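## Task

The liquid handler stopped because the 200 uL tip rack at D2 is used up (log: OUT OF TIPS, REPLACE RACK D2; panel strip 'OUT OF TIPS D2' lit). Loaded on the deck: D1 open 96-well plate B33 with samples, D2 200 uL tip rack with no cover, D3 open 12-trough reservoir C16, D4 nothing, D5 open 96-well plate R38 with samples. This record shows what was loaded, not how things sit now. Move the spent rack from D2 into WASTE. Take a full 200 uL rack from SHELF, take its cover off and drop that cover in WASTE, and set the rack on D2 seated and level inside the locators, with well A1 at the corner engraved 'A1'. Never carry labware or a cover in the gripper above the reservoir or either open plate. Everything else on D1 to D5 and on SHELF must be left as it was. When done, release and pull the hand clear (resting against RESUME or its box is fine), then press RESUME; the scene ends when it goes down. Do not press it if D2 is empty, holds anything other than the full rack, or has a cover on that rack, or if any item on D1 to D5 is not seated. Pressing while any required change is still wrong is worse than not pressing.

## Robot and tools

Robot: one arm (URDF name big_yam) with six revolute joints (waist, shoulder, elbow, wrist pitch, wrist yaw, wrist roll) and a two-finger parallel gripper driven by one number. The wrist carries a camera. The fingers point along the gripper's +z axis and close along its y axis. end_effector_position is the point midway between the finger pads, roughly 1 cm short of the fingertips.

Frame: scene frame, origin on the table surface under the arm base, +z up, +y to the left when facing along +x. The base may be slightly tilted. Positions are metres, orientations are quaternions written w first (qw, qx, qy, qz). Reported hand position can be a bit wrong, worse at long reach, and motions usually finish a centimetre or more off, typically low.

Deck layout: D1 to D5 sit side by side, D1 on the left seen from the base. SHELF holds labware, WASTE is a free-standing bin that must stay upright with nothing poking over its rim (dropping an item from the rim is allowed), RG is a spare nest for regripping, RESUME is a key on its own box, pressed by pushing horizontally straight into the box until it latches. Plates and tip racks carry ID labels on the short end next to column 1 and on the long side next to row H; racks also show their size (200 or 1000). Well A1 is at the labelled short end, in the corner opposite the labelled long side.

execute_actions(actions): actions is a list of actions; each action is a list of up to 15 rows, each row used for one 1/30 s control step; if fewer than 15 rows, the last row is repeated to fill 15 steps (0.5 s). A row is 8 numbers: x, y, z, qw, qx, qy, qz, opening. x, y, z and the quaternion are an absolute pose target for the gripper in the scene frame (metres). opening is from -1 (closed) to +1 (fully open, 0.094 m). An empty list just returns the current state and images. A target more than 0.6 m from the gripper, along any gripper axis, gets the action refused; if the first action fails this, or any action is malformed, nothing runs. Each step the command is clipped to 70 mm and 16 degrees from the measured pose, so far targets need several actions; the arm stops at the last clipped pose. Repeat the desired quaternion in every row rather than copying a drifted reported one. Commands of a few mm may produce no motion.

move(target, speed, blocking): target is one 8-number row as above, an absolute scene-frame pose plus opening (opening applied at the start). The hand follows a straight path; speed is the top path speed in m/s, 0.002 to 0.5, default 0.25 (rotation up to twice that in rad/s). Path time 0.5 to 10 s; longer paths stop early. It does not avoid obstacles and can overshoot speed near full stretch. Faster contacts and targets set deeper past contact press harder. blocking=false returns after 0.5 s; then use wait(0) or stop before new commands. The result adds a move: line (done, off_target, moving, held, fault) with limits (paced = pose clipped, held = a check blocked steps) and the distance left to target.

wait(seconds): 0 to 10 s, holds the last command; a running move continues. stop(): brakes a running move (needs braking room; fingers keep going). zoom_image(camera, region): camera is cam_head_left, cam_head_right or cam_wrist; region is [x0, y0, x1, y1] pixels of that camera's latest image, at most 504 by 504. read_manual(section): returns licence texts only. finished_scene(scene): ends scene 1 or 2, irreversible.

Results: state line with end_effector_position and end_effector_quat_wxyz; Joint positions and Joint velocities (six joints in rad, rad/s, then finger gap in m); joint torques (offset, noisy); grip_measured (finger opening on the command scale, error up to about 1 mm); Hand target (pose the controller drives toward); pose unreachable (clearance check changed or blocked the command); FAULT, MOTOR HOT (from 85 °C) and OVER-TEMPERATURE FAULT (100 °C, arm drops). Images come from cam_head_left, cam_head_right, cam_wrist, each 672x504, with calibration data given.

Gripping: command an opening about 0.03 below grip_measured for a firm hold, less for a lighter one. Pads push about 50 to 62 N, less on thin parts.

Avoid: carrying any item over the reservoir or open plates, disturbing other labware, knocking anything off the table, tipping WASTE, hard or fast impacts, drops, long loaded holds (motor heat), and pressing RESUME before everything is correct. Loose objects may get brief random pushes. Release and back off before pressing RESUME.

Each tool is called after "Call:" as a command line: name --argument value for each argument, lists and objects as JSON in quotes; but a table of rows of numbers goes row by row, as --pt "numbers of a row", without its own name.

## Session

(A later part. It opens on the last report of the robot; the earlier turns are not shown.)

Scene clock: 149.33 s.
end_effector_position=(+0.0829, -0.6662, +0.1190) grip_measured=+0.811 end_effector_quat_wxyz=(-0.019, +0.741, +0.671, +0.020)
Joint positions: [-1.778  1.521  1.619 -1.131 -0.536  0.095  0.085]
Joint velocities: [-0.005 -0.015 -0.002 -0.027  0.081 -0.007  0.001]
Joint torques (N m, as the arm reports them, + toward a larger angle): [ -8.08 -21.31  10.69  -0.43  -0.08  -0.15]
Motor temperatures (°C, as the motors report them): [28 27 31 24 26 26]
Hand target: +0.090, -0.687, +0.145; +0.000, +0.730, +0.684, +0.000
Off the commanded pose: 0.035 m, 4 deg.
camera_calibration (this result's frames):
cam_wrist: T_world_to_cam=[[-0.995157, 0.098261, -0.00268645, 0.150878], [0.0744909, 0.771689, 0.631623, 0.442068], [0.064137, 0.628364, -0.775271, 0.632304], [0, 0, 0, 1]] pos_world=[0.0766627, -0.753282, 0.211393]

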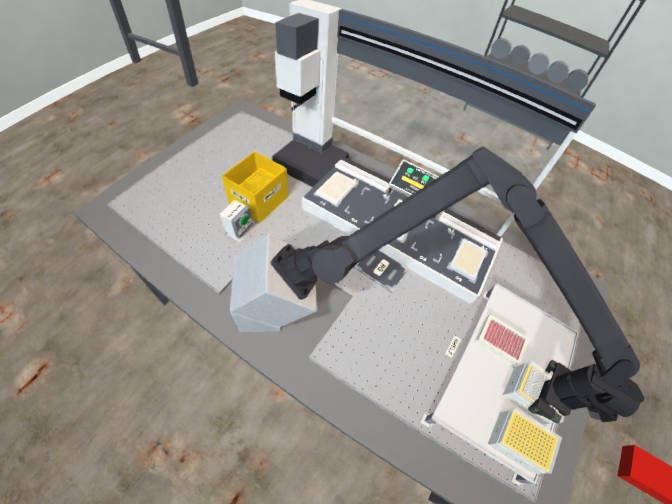

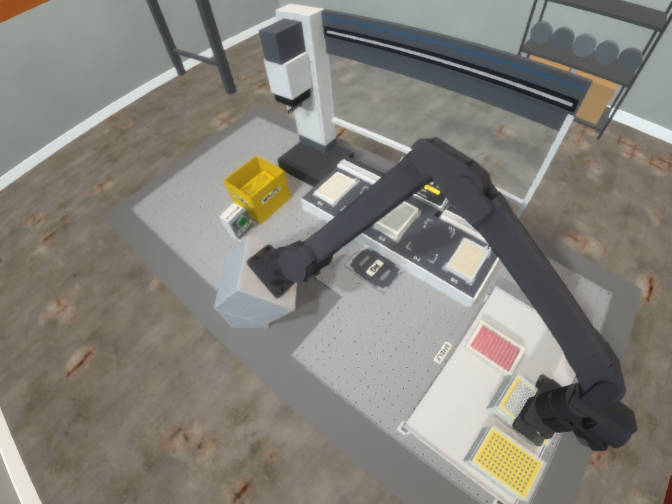

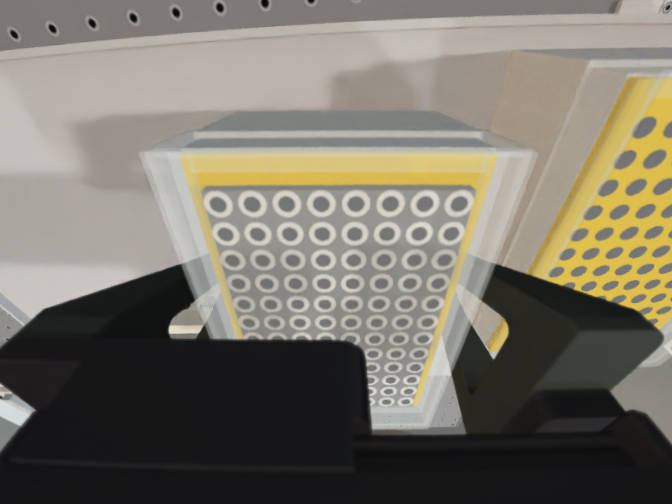

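Call:
move --target '[0.075,-0.68,0.21,0,0.707,0.707,0,0.72]' --speed 0.1

Scene clock: 154.07 s.
end_effector_position=(+0.0662, -0.6626, +0.1866) grip_measured=+0.811 end_effector_quat_wxyz=(-0.014, +0.721, +0.692, +0.020)
Joint positions: [-1.886  1.467  1.663 -1.282 -0.593 -0.069  0.085]
Joint velocities: [-0.005 -0.005 -0.027  0.002 -0.022 -0.081 -0.   ]
Joint torques (N m, as the arm reports them, + toward a larger angle): [ -7.68 -19.86  10.88  -0.34  -0.07  -0.15]
Motor temperatures (°C, as the motors report them): [28 28 31 24 26 26]
Hand target: +0.075, -0.680, +0.210; +0.001, +0.707, +0.707, -0.000
Off the commanded pose: 0.030 m, 4 deg.
move: off_target
camera_calibration (this result's frames):
cam_wrist: T_world_to_cam=[[-0.999118, 0.0407517, -0.0100907, 0.0976082], [0.025471, 0.779467, 0.625926, 0.40722], [0.0333729, 0.625117, -0.779817, 0.684238], [0, 0, 0, 1]] pos_world=[0.0643148, -0.749121, 0.279676]

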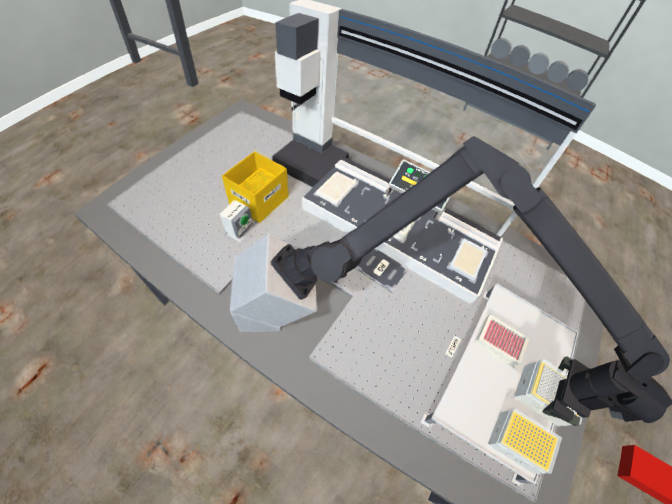

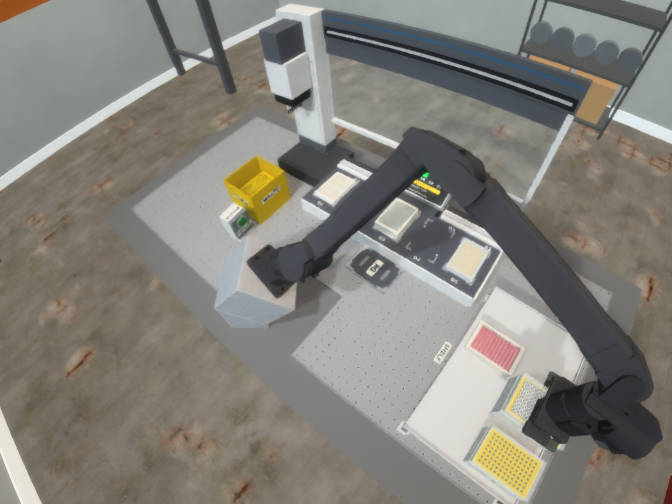

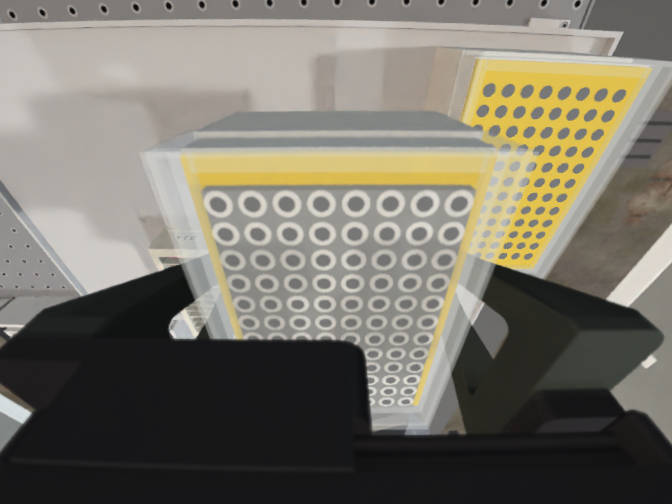

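Call:
move --target '[0.05,-0.37,0.16,0,0.707,0.707,0,0.72]' --speed 0.2

Call:
move --target '[0.08,-0.34,0.09,0,1,0,0,0.72]' --speed 0.35

Scene clock: 162.07 s.
end_effector_position=(+0.0583, -0.3681, +0.1597) grip_measured=+0.811 end_effector_quat_wxyz=(-0.002, +0.711, +0.703, +0.007)
Joint positions: [-1.933  0.81   0.675 -0.936 -0.617 -0.125  0.085]
Joint velocities: [ 0.005  0.005 -0.017 -0.017  0.022  0.007 -0.   ]
Joint torques (N m, as the arm reports them, + toward a larger angle): [-2.69 -6.71  5.74  0.38 -0.08 -0.14]
Motor temperatures (°C, as the motors report them): [28 28 32 24 26 26]
Hand target: +0.056, -0.369, +0.161; +0.001, +0.707, +0.707, +0.000
Off the commanded pose: 0.009 m, 1 deg.
move: done
camera_calibration (this result's frames):
cam_wrist: T_world_to_cam=[[-0.999882, 0.0121113, -0.00947409, 0.0668694], [0.00403379, 0.801153, 0.598445, 0.208326], [0.0148382, 0.598336, -0.801108, 0.474053], [0, 0, 0, 1]] pos_world=[0.0589871, -0.451354, 0.25573]

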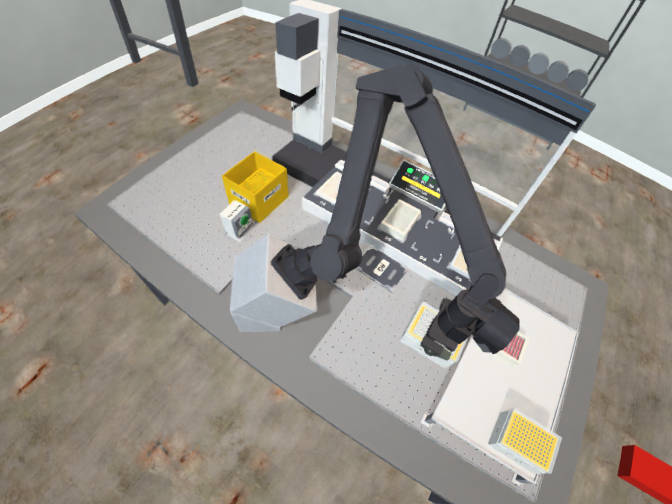

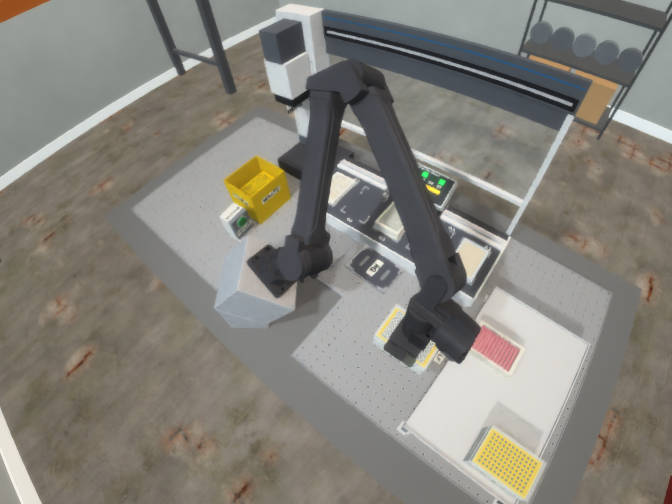

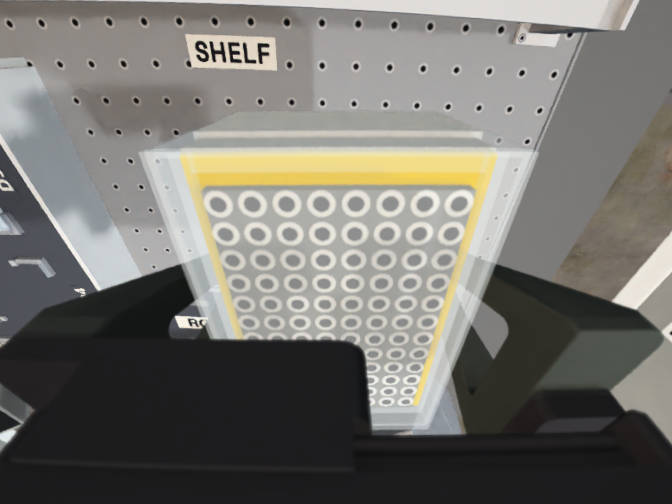

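Scene clock: 165.00 s.
end_effector_position=(+0.0809, -0.3465, +0.0978) grip_measured=+0.811 end_effector_quat_wxyz=(+0.009, +1.000, +0.009, -0.003)
Joint positions: [-1.695  0.815  0.531 -0.63  -0.475  1.668  0.085]
Joint velocities: [ 0.005  0.005  0.002  0.002 -0.022 -0.022 -0.   ]
Joint torques (N m, as the arm reports them, + toward a larger angle): [-0.64 -5.14  4.33  0.49  0.32  0.09]
Motor temperatures (°C, as the motors report them): [28 27 31 24 27 26]
Hand target: +0.080, -0.339, +0.091; -0.002, +1.000, +0.001, -0.002
Off the commanded pose: 0.010 m, 1 deg.
move: done
camera_calibration (this result's frames):
cam_wrist: T_world_to_cam=[[-0.0183078, 0.999618, -0.0206983, 0.352481], [0.811749, 0.0269467, 0.583385, -0.104126], [0.58372, -0.0061213, -0.811932, 0.156853], [0, 0, 0, 1]] pos_world=[-0.000580977, -0.34858, 0.195395]

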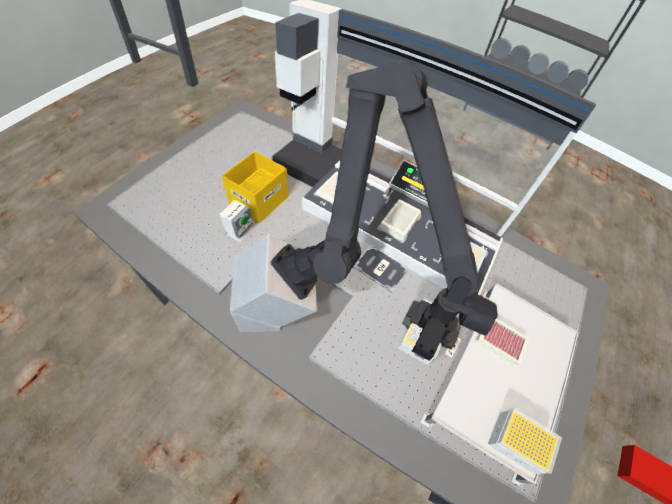

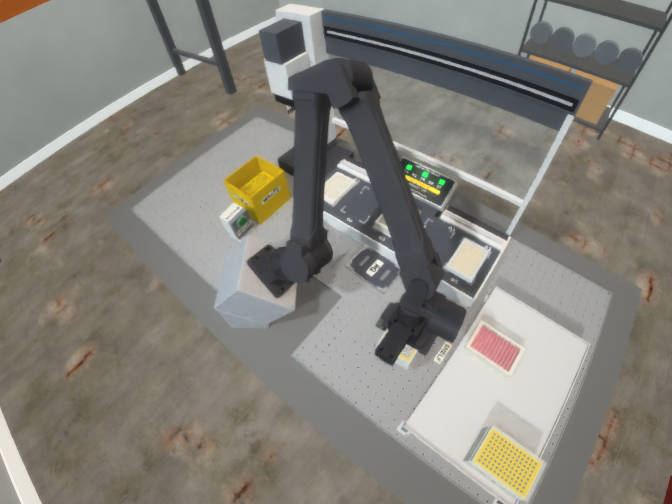

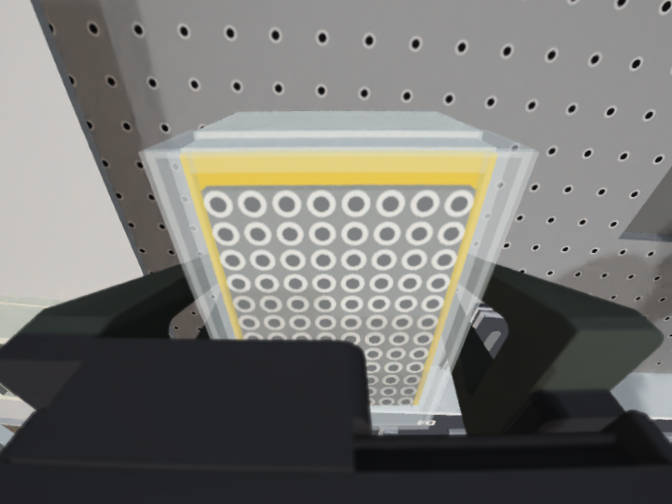

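Call:
move --target '[0.08,-0.34,0.028,0,1,0,0,0.72]' --speed 0.07

Scene clock: 170.60 s.
end_effector_position=(+0.0803, -0.3481, +0.0430) grip_measured=+0.811 end_effector_quat_wxyz=(+0.011, +1.000, +0.005, -0.004)
Joint positions: [-1.596  0.985  0.498 -0.386 -0.409  1.764  0.085]
Joint velocities: [-0.015  0.005 -0.007  0.017  0.007 -0.022 -0.001]
Joint torques (N m, as the arm reports them, + toward a larger angle): [-0.58 -4.35  2.75  1.43  0.22  0.12]
Motor temperatures (°C, as the motors report them): [28 27 31 24 27 26]
Hand target: +0.079, -0.338, +0.030; -0.001, +1.000, +0.001, -0.001
Off the commanded pose: 0.017 m, 1 deg.
move: off_target
camera_calibration (this result's frames):
cam_wrist: T_world_to_cam=[[-0.00994262, 0.999632, -0.0252224, 0.352449], [0.813531, 0.0227531, 0.581077, -0.0730949], [0.581437, -0.0147418, -0.813458, 0.109909], [0, 0, 0, 1]] pos_world=[-0.000936181, -0.349036, 0.14077]

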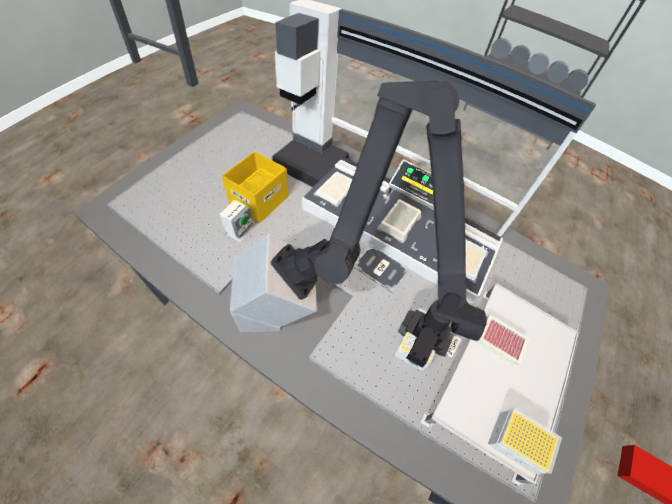

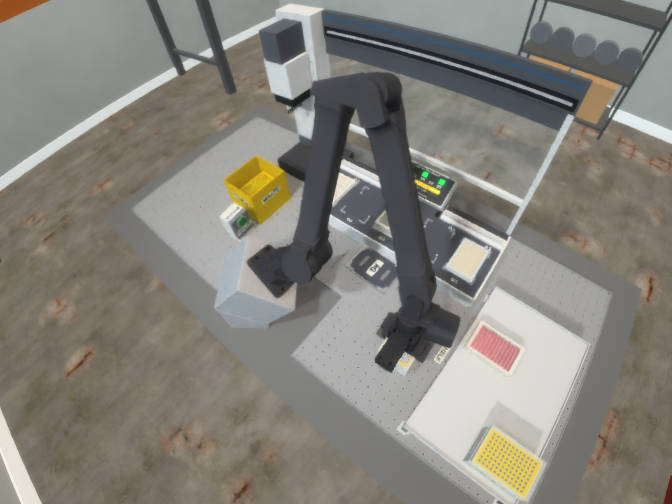

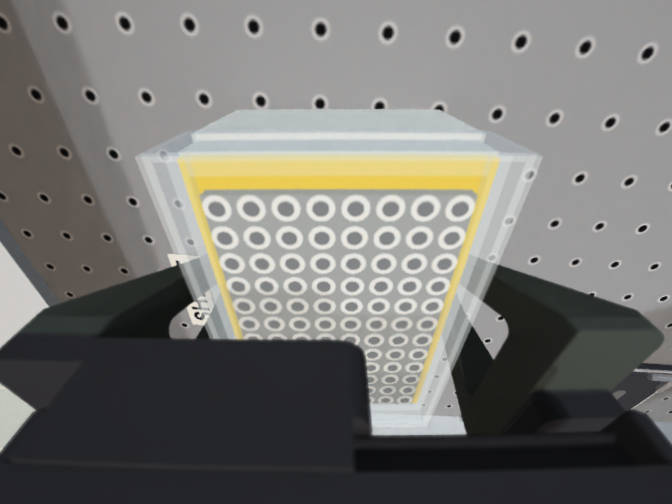

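Call:
execute_actions --actions '[[[0.08,-0.348,0.043,0,1,0,0,1]],[[0.08,-0.352,0.047,0,1,0,0,1],[0.08,-0.356,0.051,0,1,0,0,1],[0.08,-0.359,0.055,0,1,0,0,1],[0.08,-0.361,0.059,0,1,0,0,1],[0.08,-0.362,0.063,0,1,0,0,1],[0.08,-0.363,0.067,0,1,0,0,1],[0.08,-0.363,0.071,0,1,0,0,1],[0.08,-0.363,0.075,0,1,0,0,1]]]'

Scene clock: 176.00 s.
end_effector_position=(+0.0773, -0.3491, +0.0681) grip_measured=+1.000 end_effector_quat_wxyz=(-0.010, +1.000, -0.011, -0.000)
Joint positions: [-1.658  0.933  0.539 -0.545 -0.462  1.723  0.094]
Joint velocities: [-0.005 -0.005  0.007 -0.032 -0.095  0.022  0.   ]
Joint torques (N m, as the arm reports them, + toward a larger angle): [-2.49 -7.76  6.5  -0.32  0.05 -0.17]
Motor temperatures (°C, as the motors report them): [28 27 30 24 27 26]
Hand target: +0.080, -0.363, +0.075; +0.001, +1.000, -0.000, +0.000
Off the commanded pose: 0.016 m, 2 deg.
camera_calibration (this result's frames):
cam_wrist: T_world_to_cam=[[0.0226441, 0.999613, 0.0161589, 0.348644], [0.809193, -0.0278176, 0.586884, -0.102974], [0.587107, -0.000213842, -0.80951, 0.136413], [0, 0, 0, 1]] pos_world=[-0.00465758, -0.351344, 0.165228]

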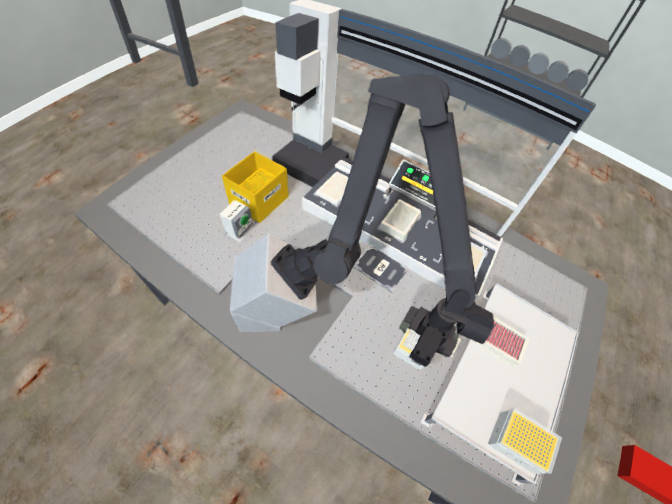

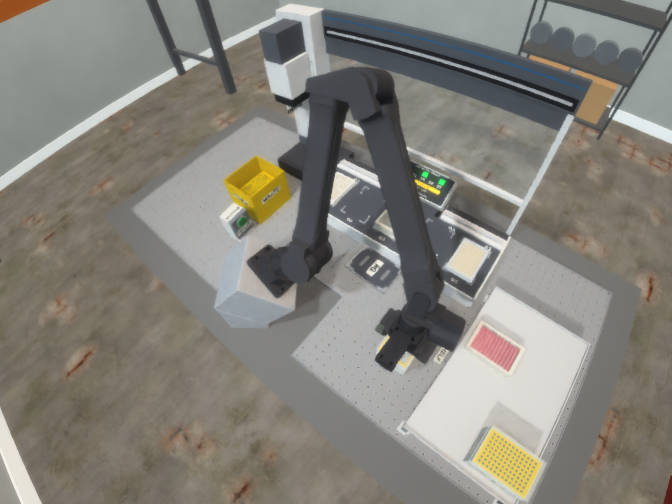

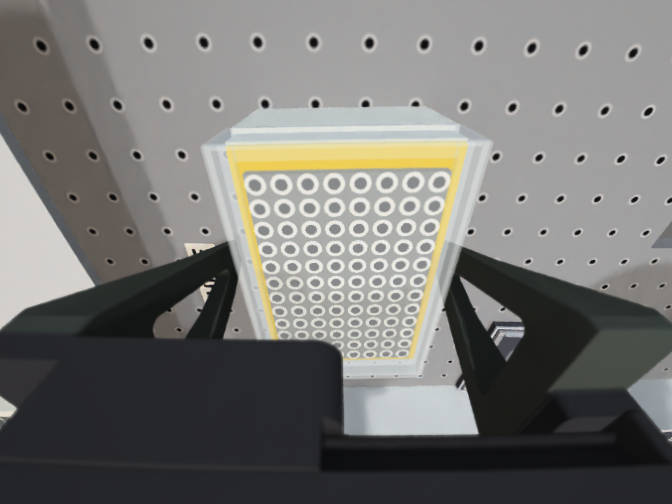

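Call:
execute_actions --actions '[[[0.08,-0.363,0.08,0,1,0,0,1],[0.08,-0.363,0.085,0,1,0,0,1],[0.08,-0.363,0.09,0,1,0,0,1],[0.08,-0.363,0.095,0,1,0,0,1],[0.08,-0.363,0.10,0,1,0,0,1],[0.08,-0.363,0.105,0,1,0,0,1],[0.08,-0.363,0.11,0,1,0,0,1],[0.08,-0.363,0.115,0,1,0,0,1],[0.08,-0.363,0.12,0,1,0,0,1],[0.08,-0.363,0.125,0,1,0,0,1],[0.08,-0.363,0.13,0,1,0,0,1],[0.08,-0.363,0.135,0,1,0,0,1]]]'

Call:
move --target '[0.082,-0.345,0.12,0,0.1,0.995,0,1]' --speed 0.5

Call:
move --target '[0.082,-0.339,0.092,0,0,1,0,1]' --speed 0.2

Scene clock: 181.87 s.
end_effector_position=(+0.0770, -0.3489, +0.1233) grip_measured=+1.000 end_effector_quat_wxyz=(-0.009, +1.000, -0.020, +0.001)
Joint positions: [-1.773  0.791  0.585 -0.782 -0.53   1.634  0.094]
Joint velocities: [-0.151 -0.132  0.11  -0.193 -0.037 -0.139  0.   ]
Joint torques (N m, as the arm reports them, + toward a larger angle): [-1.57 -5.69  7.78 -0.26  0.04 -0.14]
Motor temperatures (°C, as the motors report them): [28 27 31 24 27 26]
Hand target: +0.081, -0.364, +0.134; +0.001, +1.000, -0.001, +0.001
Off the commanded pose: 0.019 m, 2 deg.
camera_calibration (this result's frames):
cam_wrist: T_world_to_cam=[[0.039815, 0.999105, 0.0142953, 0.346342], [0.807222, -0.0405937, 0.588851, -0.139695], [0.588904, -0.0119056, -0.808115, 0.176889], [0, 0, 0, 1]] pos_world=[-0.00519514, -0.349596, 0.220255]

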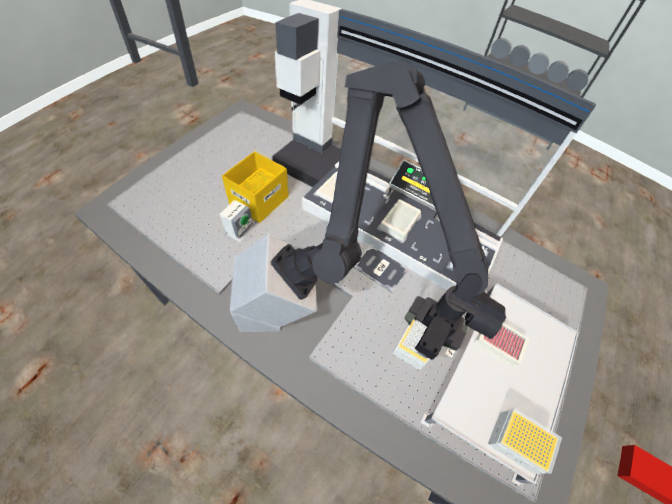

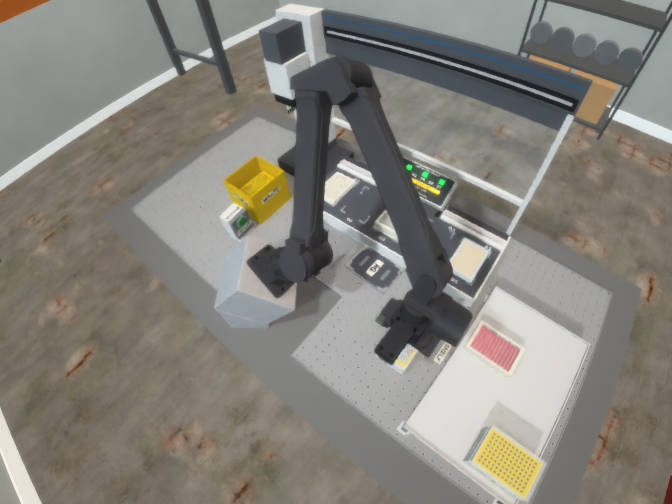

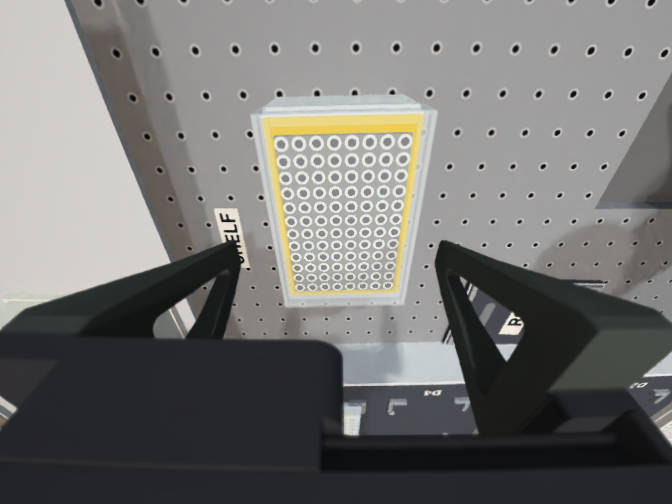

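Scene clock: 185.60 s.
end_effector_position=(+0.0806, -0.3505, +0.1222) grip_measured=+1.000 end_effector_quat_wxyz=(-0.003, +0.109, +0.994, -0.003)
Joint positions: [-1.75   0.774  0.574 -0.751 -0.507 -1.293  0.094]
Joint velocities: [ 0.015  0.005 -0.012  0.007  0.037  0.007  0.   ]
Joint torques (N m, as the arm reports them, + toward a larger angle): [-0.73 -6.77  4.87  0.15 -0.18 -0.13]
Motor temperatures (°C, as the motors report them): [27 27 30 24 27 26]
Hand target: +0.082, -0.345, +0.120; -0.000, +0.100, +0.995, +0.000
Off the commanded pose: 0.006 m, 1 deg.
move: done
camera_calibration (this result's frames):
cam_wrist: T_world_to_cam=[[-0.217359, -0.976085, 0.00356459, -0.322474], [-0.786005, 0.177194, 0.592282, 0.0623451], [-0.57875, 0.125936, -0.805723, 0.316021], [0, 0, 0, 1]] pos_world=[0.161808, -0.365608, 0.218849]

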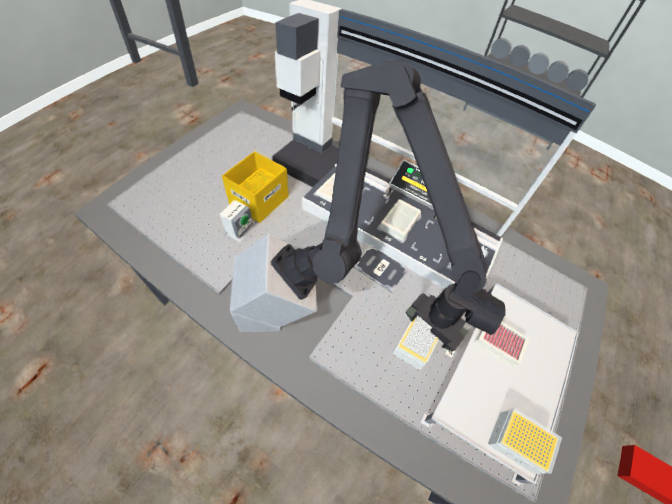

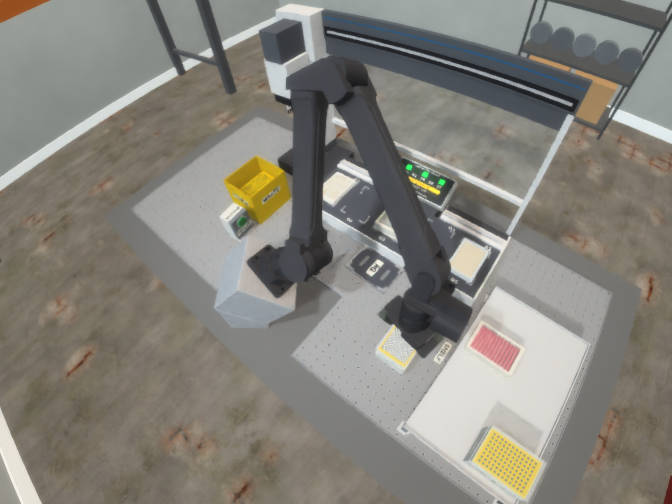

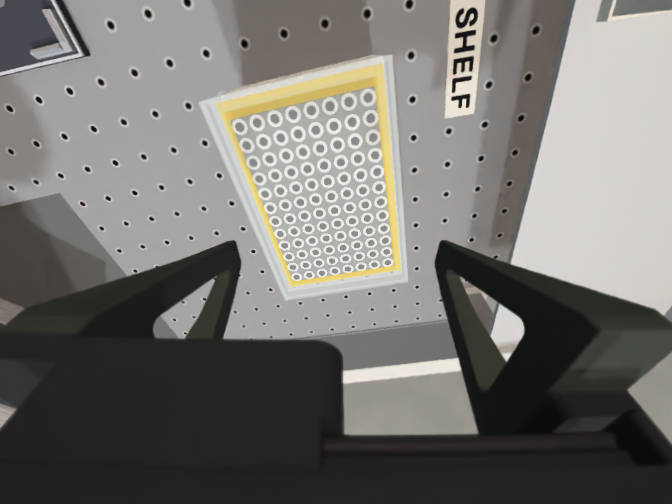

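Scene clock: 186.60 s.
end_effector_position=(+0.0838, -0.3466, +0.1010) grip_measured=+1.000 end_effector_quat_wxyz=(-0.001, +0.006, +1.000, -0.012)
Joint positions: [-1.692  0.799  0.53  -0.636 -0.476 -1.437  0.094]
Joint velocities: [-0.005  0.005  0.002 -0.017 -0.022 -0.051  0.   ]
Joint torques (N m, as the arm reports them, + toward a larger angle): [-0.45 -4.85  4.42  0.43  0.09 -0.14]
Motor temperatures (°C, as the motors report them): [27 26 30 24 27 26]
Hand target: +0.082, -0.338, +0.093; -0.000, -0.000, +1.000, +0.000
Off the commanded pose: 0.012 m, 2 deg.
move: off_target
camera_calibration (this result's frames):
cam_wrist: T_world_to_cam=[[-0.0122966, -0.999719, 0.0202736, -0.344985], [-0.807898, 0.02188, 0.588917, 0.0250437], [-0.589195, -0.00913734, -0.80794, 0.254518], [0, 0, 0, 1]] pos_world=[0.165951, -0.343111, 0.197881]

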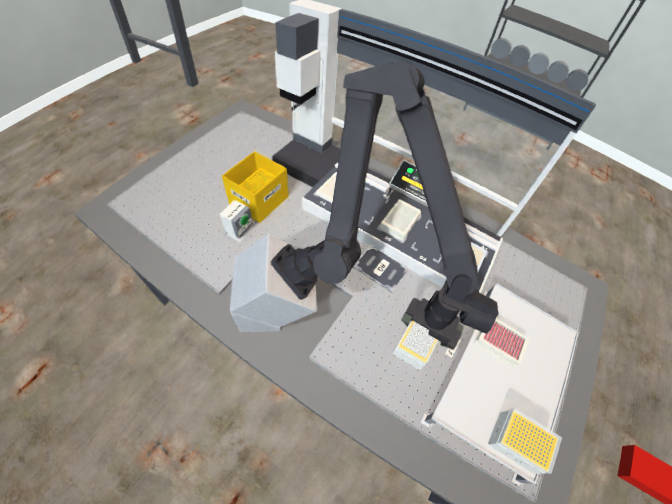

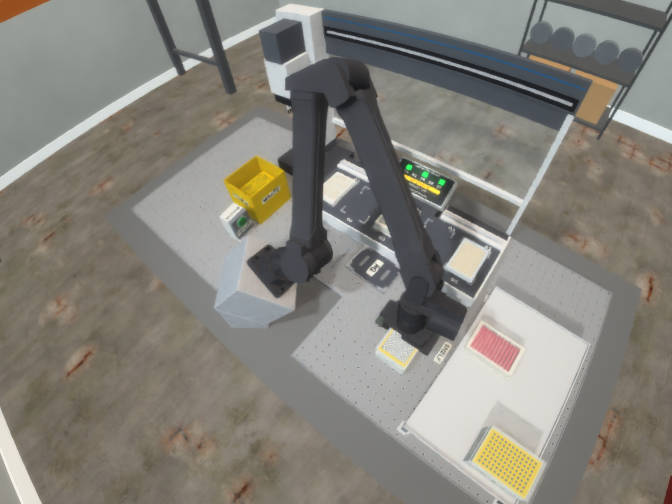

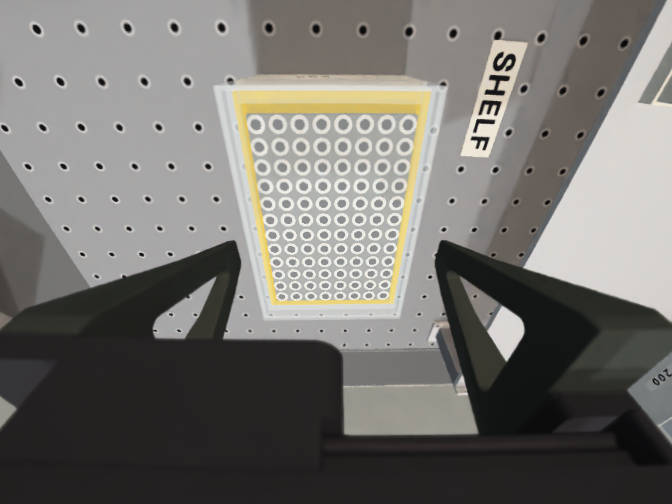

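Call:
execute_actions --actions '[[[0.084,-0.337,0.09,0,0,1,0,1],[0.086,-0.336,0.087,0,0,1,0,1],[0.088,-0.335,0.083,0,0,1,0,1],[0.09,-0.335,0.079,0,0,1,0,1],[0.09,-0.335,0.075,0,0,1,0,1],[0.09,-0.335,0.071,0,0,1,0,1],[0.09,-0.335,0.067,0,0,1,0,1],[0.09,-0.335,0.063,0,0,1,0,1],[0.09,-0.335,0.059,0,0,1,0,1],[0.09,-0.335,0.055,0,0,1,0,1],[0.09,-0.335,0.051,0,0,1,0,1],[0.09,-0.335,0.047,0,0,1,0,1],[0.09,-0.335,0.043,0,0,1,0,1],[0.09,-0.335,0.039,0,0,1,0,1],[0.09,-0.335,0.035,0,0,1,0,1]],[[0.09,-0.335,0.032,0,0,1,0,1]]]'

Scene clock: 192.87 s.
end_effector_position=(+0.0905, -0.3427, +0.0383) grip_measured=+1.000 end_effector_quat_wxyz=(-0.000, -0.007, +1.000, -0.009)
Joint positions: [-1.553  0.981  0.489 -0.37  -0.39  -1.347  0.094]
Joint velocities: [-0.005 -0.005  0.022 -0.017 -0.022 -0.022  0.   ]
Joint torques (N m, as the arm reports them, + toward a larger angle): [-1.03 -6.96  2.84  0.51  0.08  0.1 ]
Motor temperatures (°C, as the motors report them): [27 26 30 24 27 26]
Hand target: +0.090, -0.335, +0.033; -0.000, -0.000, +1.000, +0.000
Off the commanded pose: 0.010 m, 1 deg.
camera_calibration (this result's frames):
cam_wrist: T_world_to_cam=[[0.0130261, -0.999819, 0.0138633, -0.34179], [-0.808481, -0.00237292, 0.588518, 0.0590871], [-0.588379, -0.0188743, -0.808365, 0.204551], [0, 0, 0, 1]] pos_world=[0.172576, -0.337727, 0.135316]

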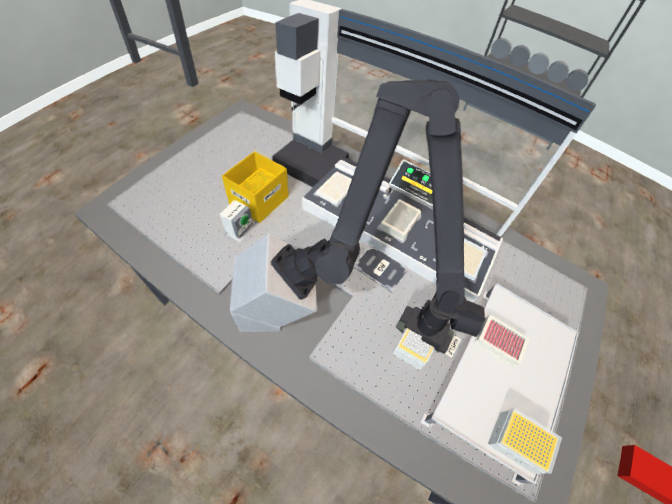

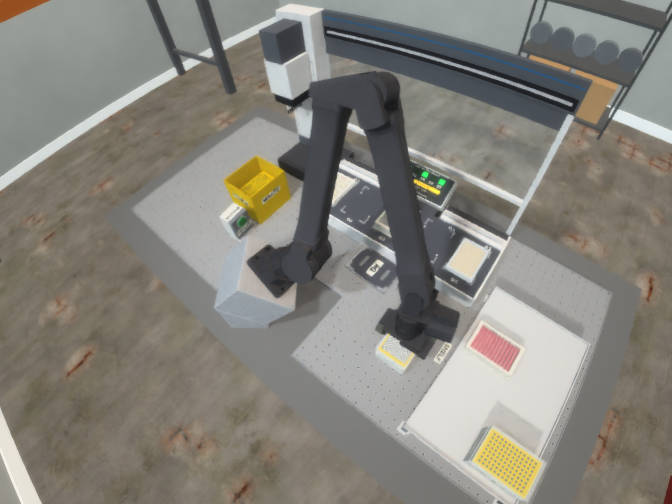

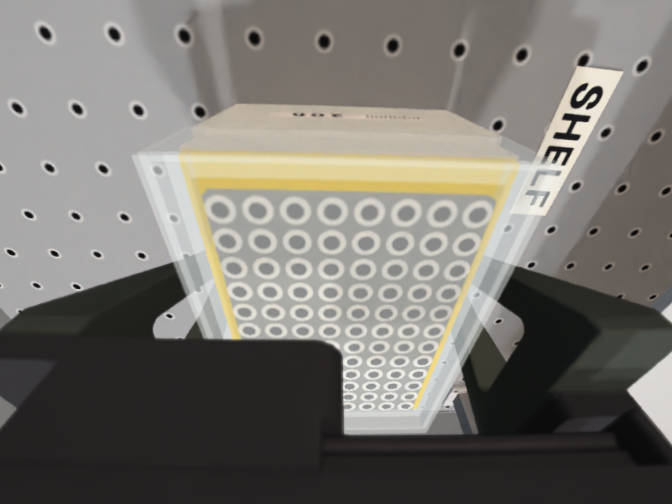

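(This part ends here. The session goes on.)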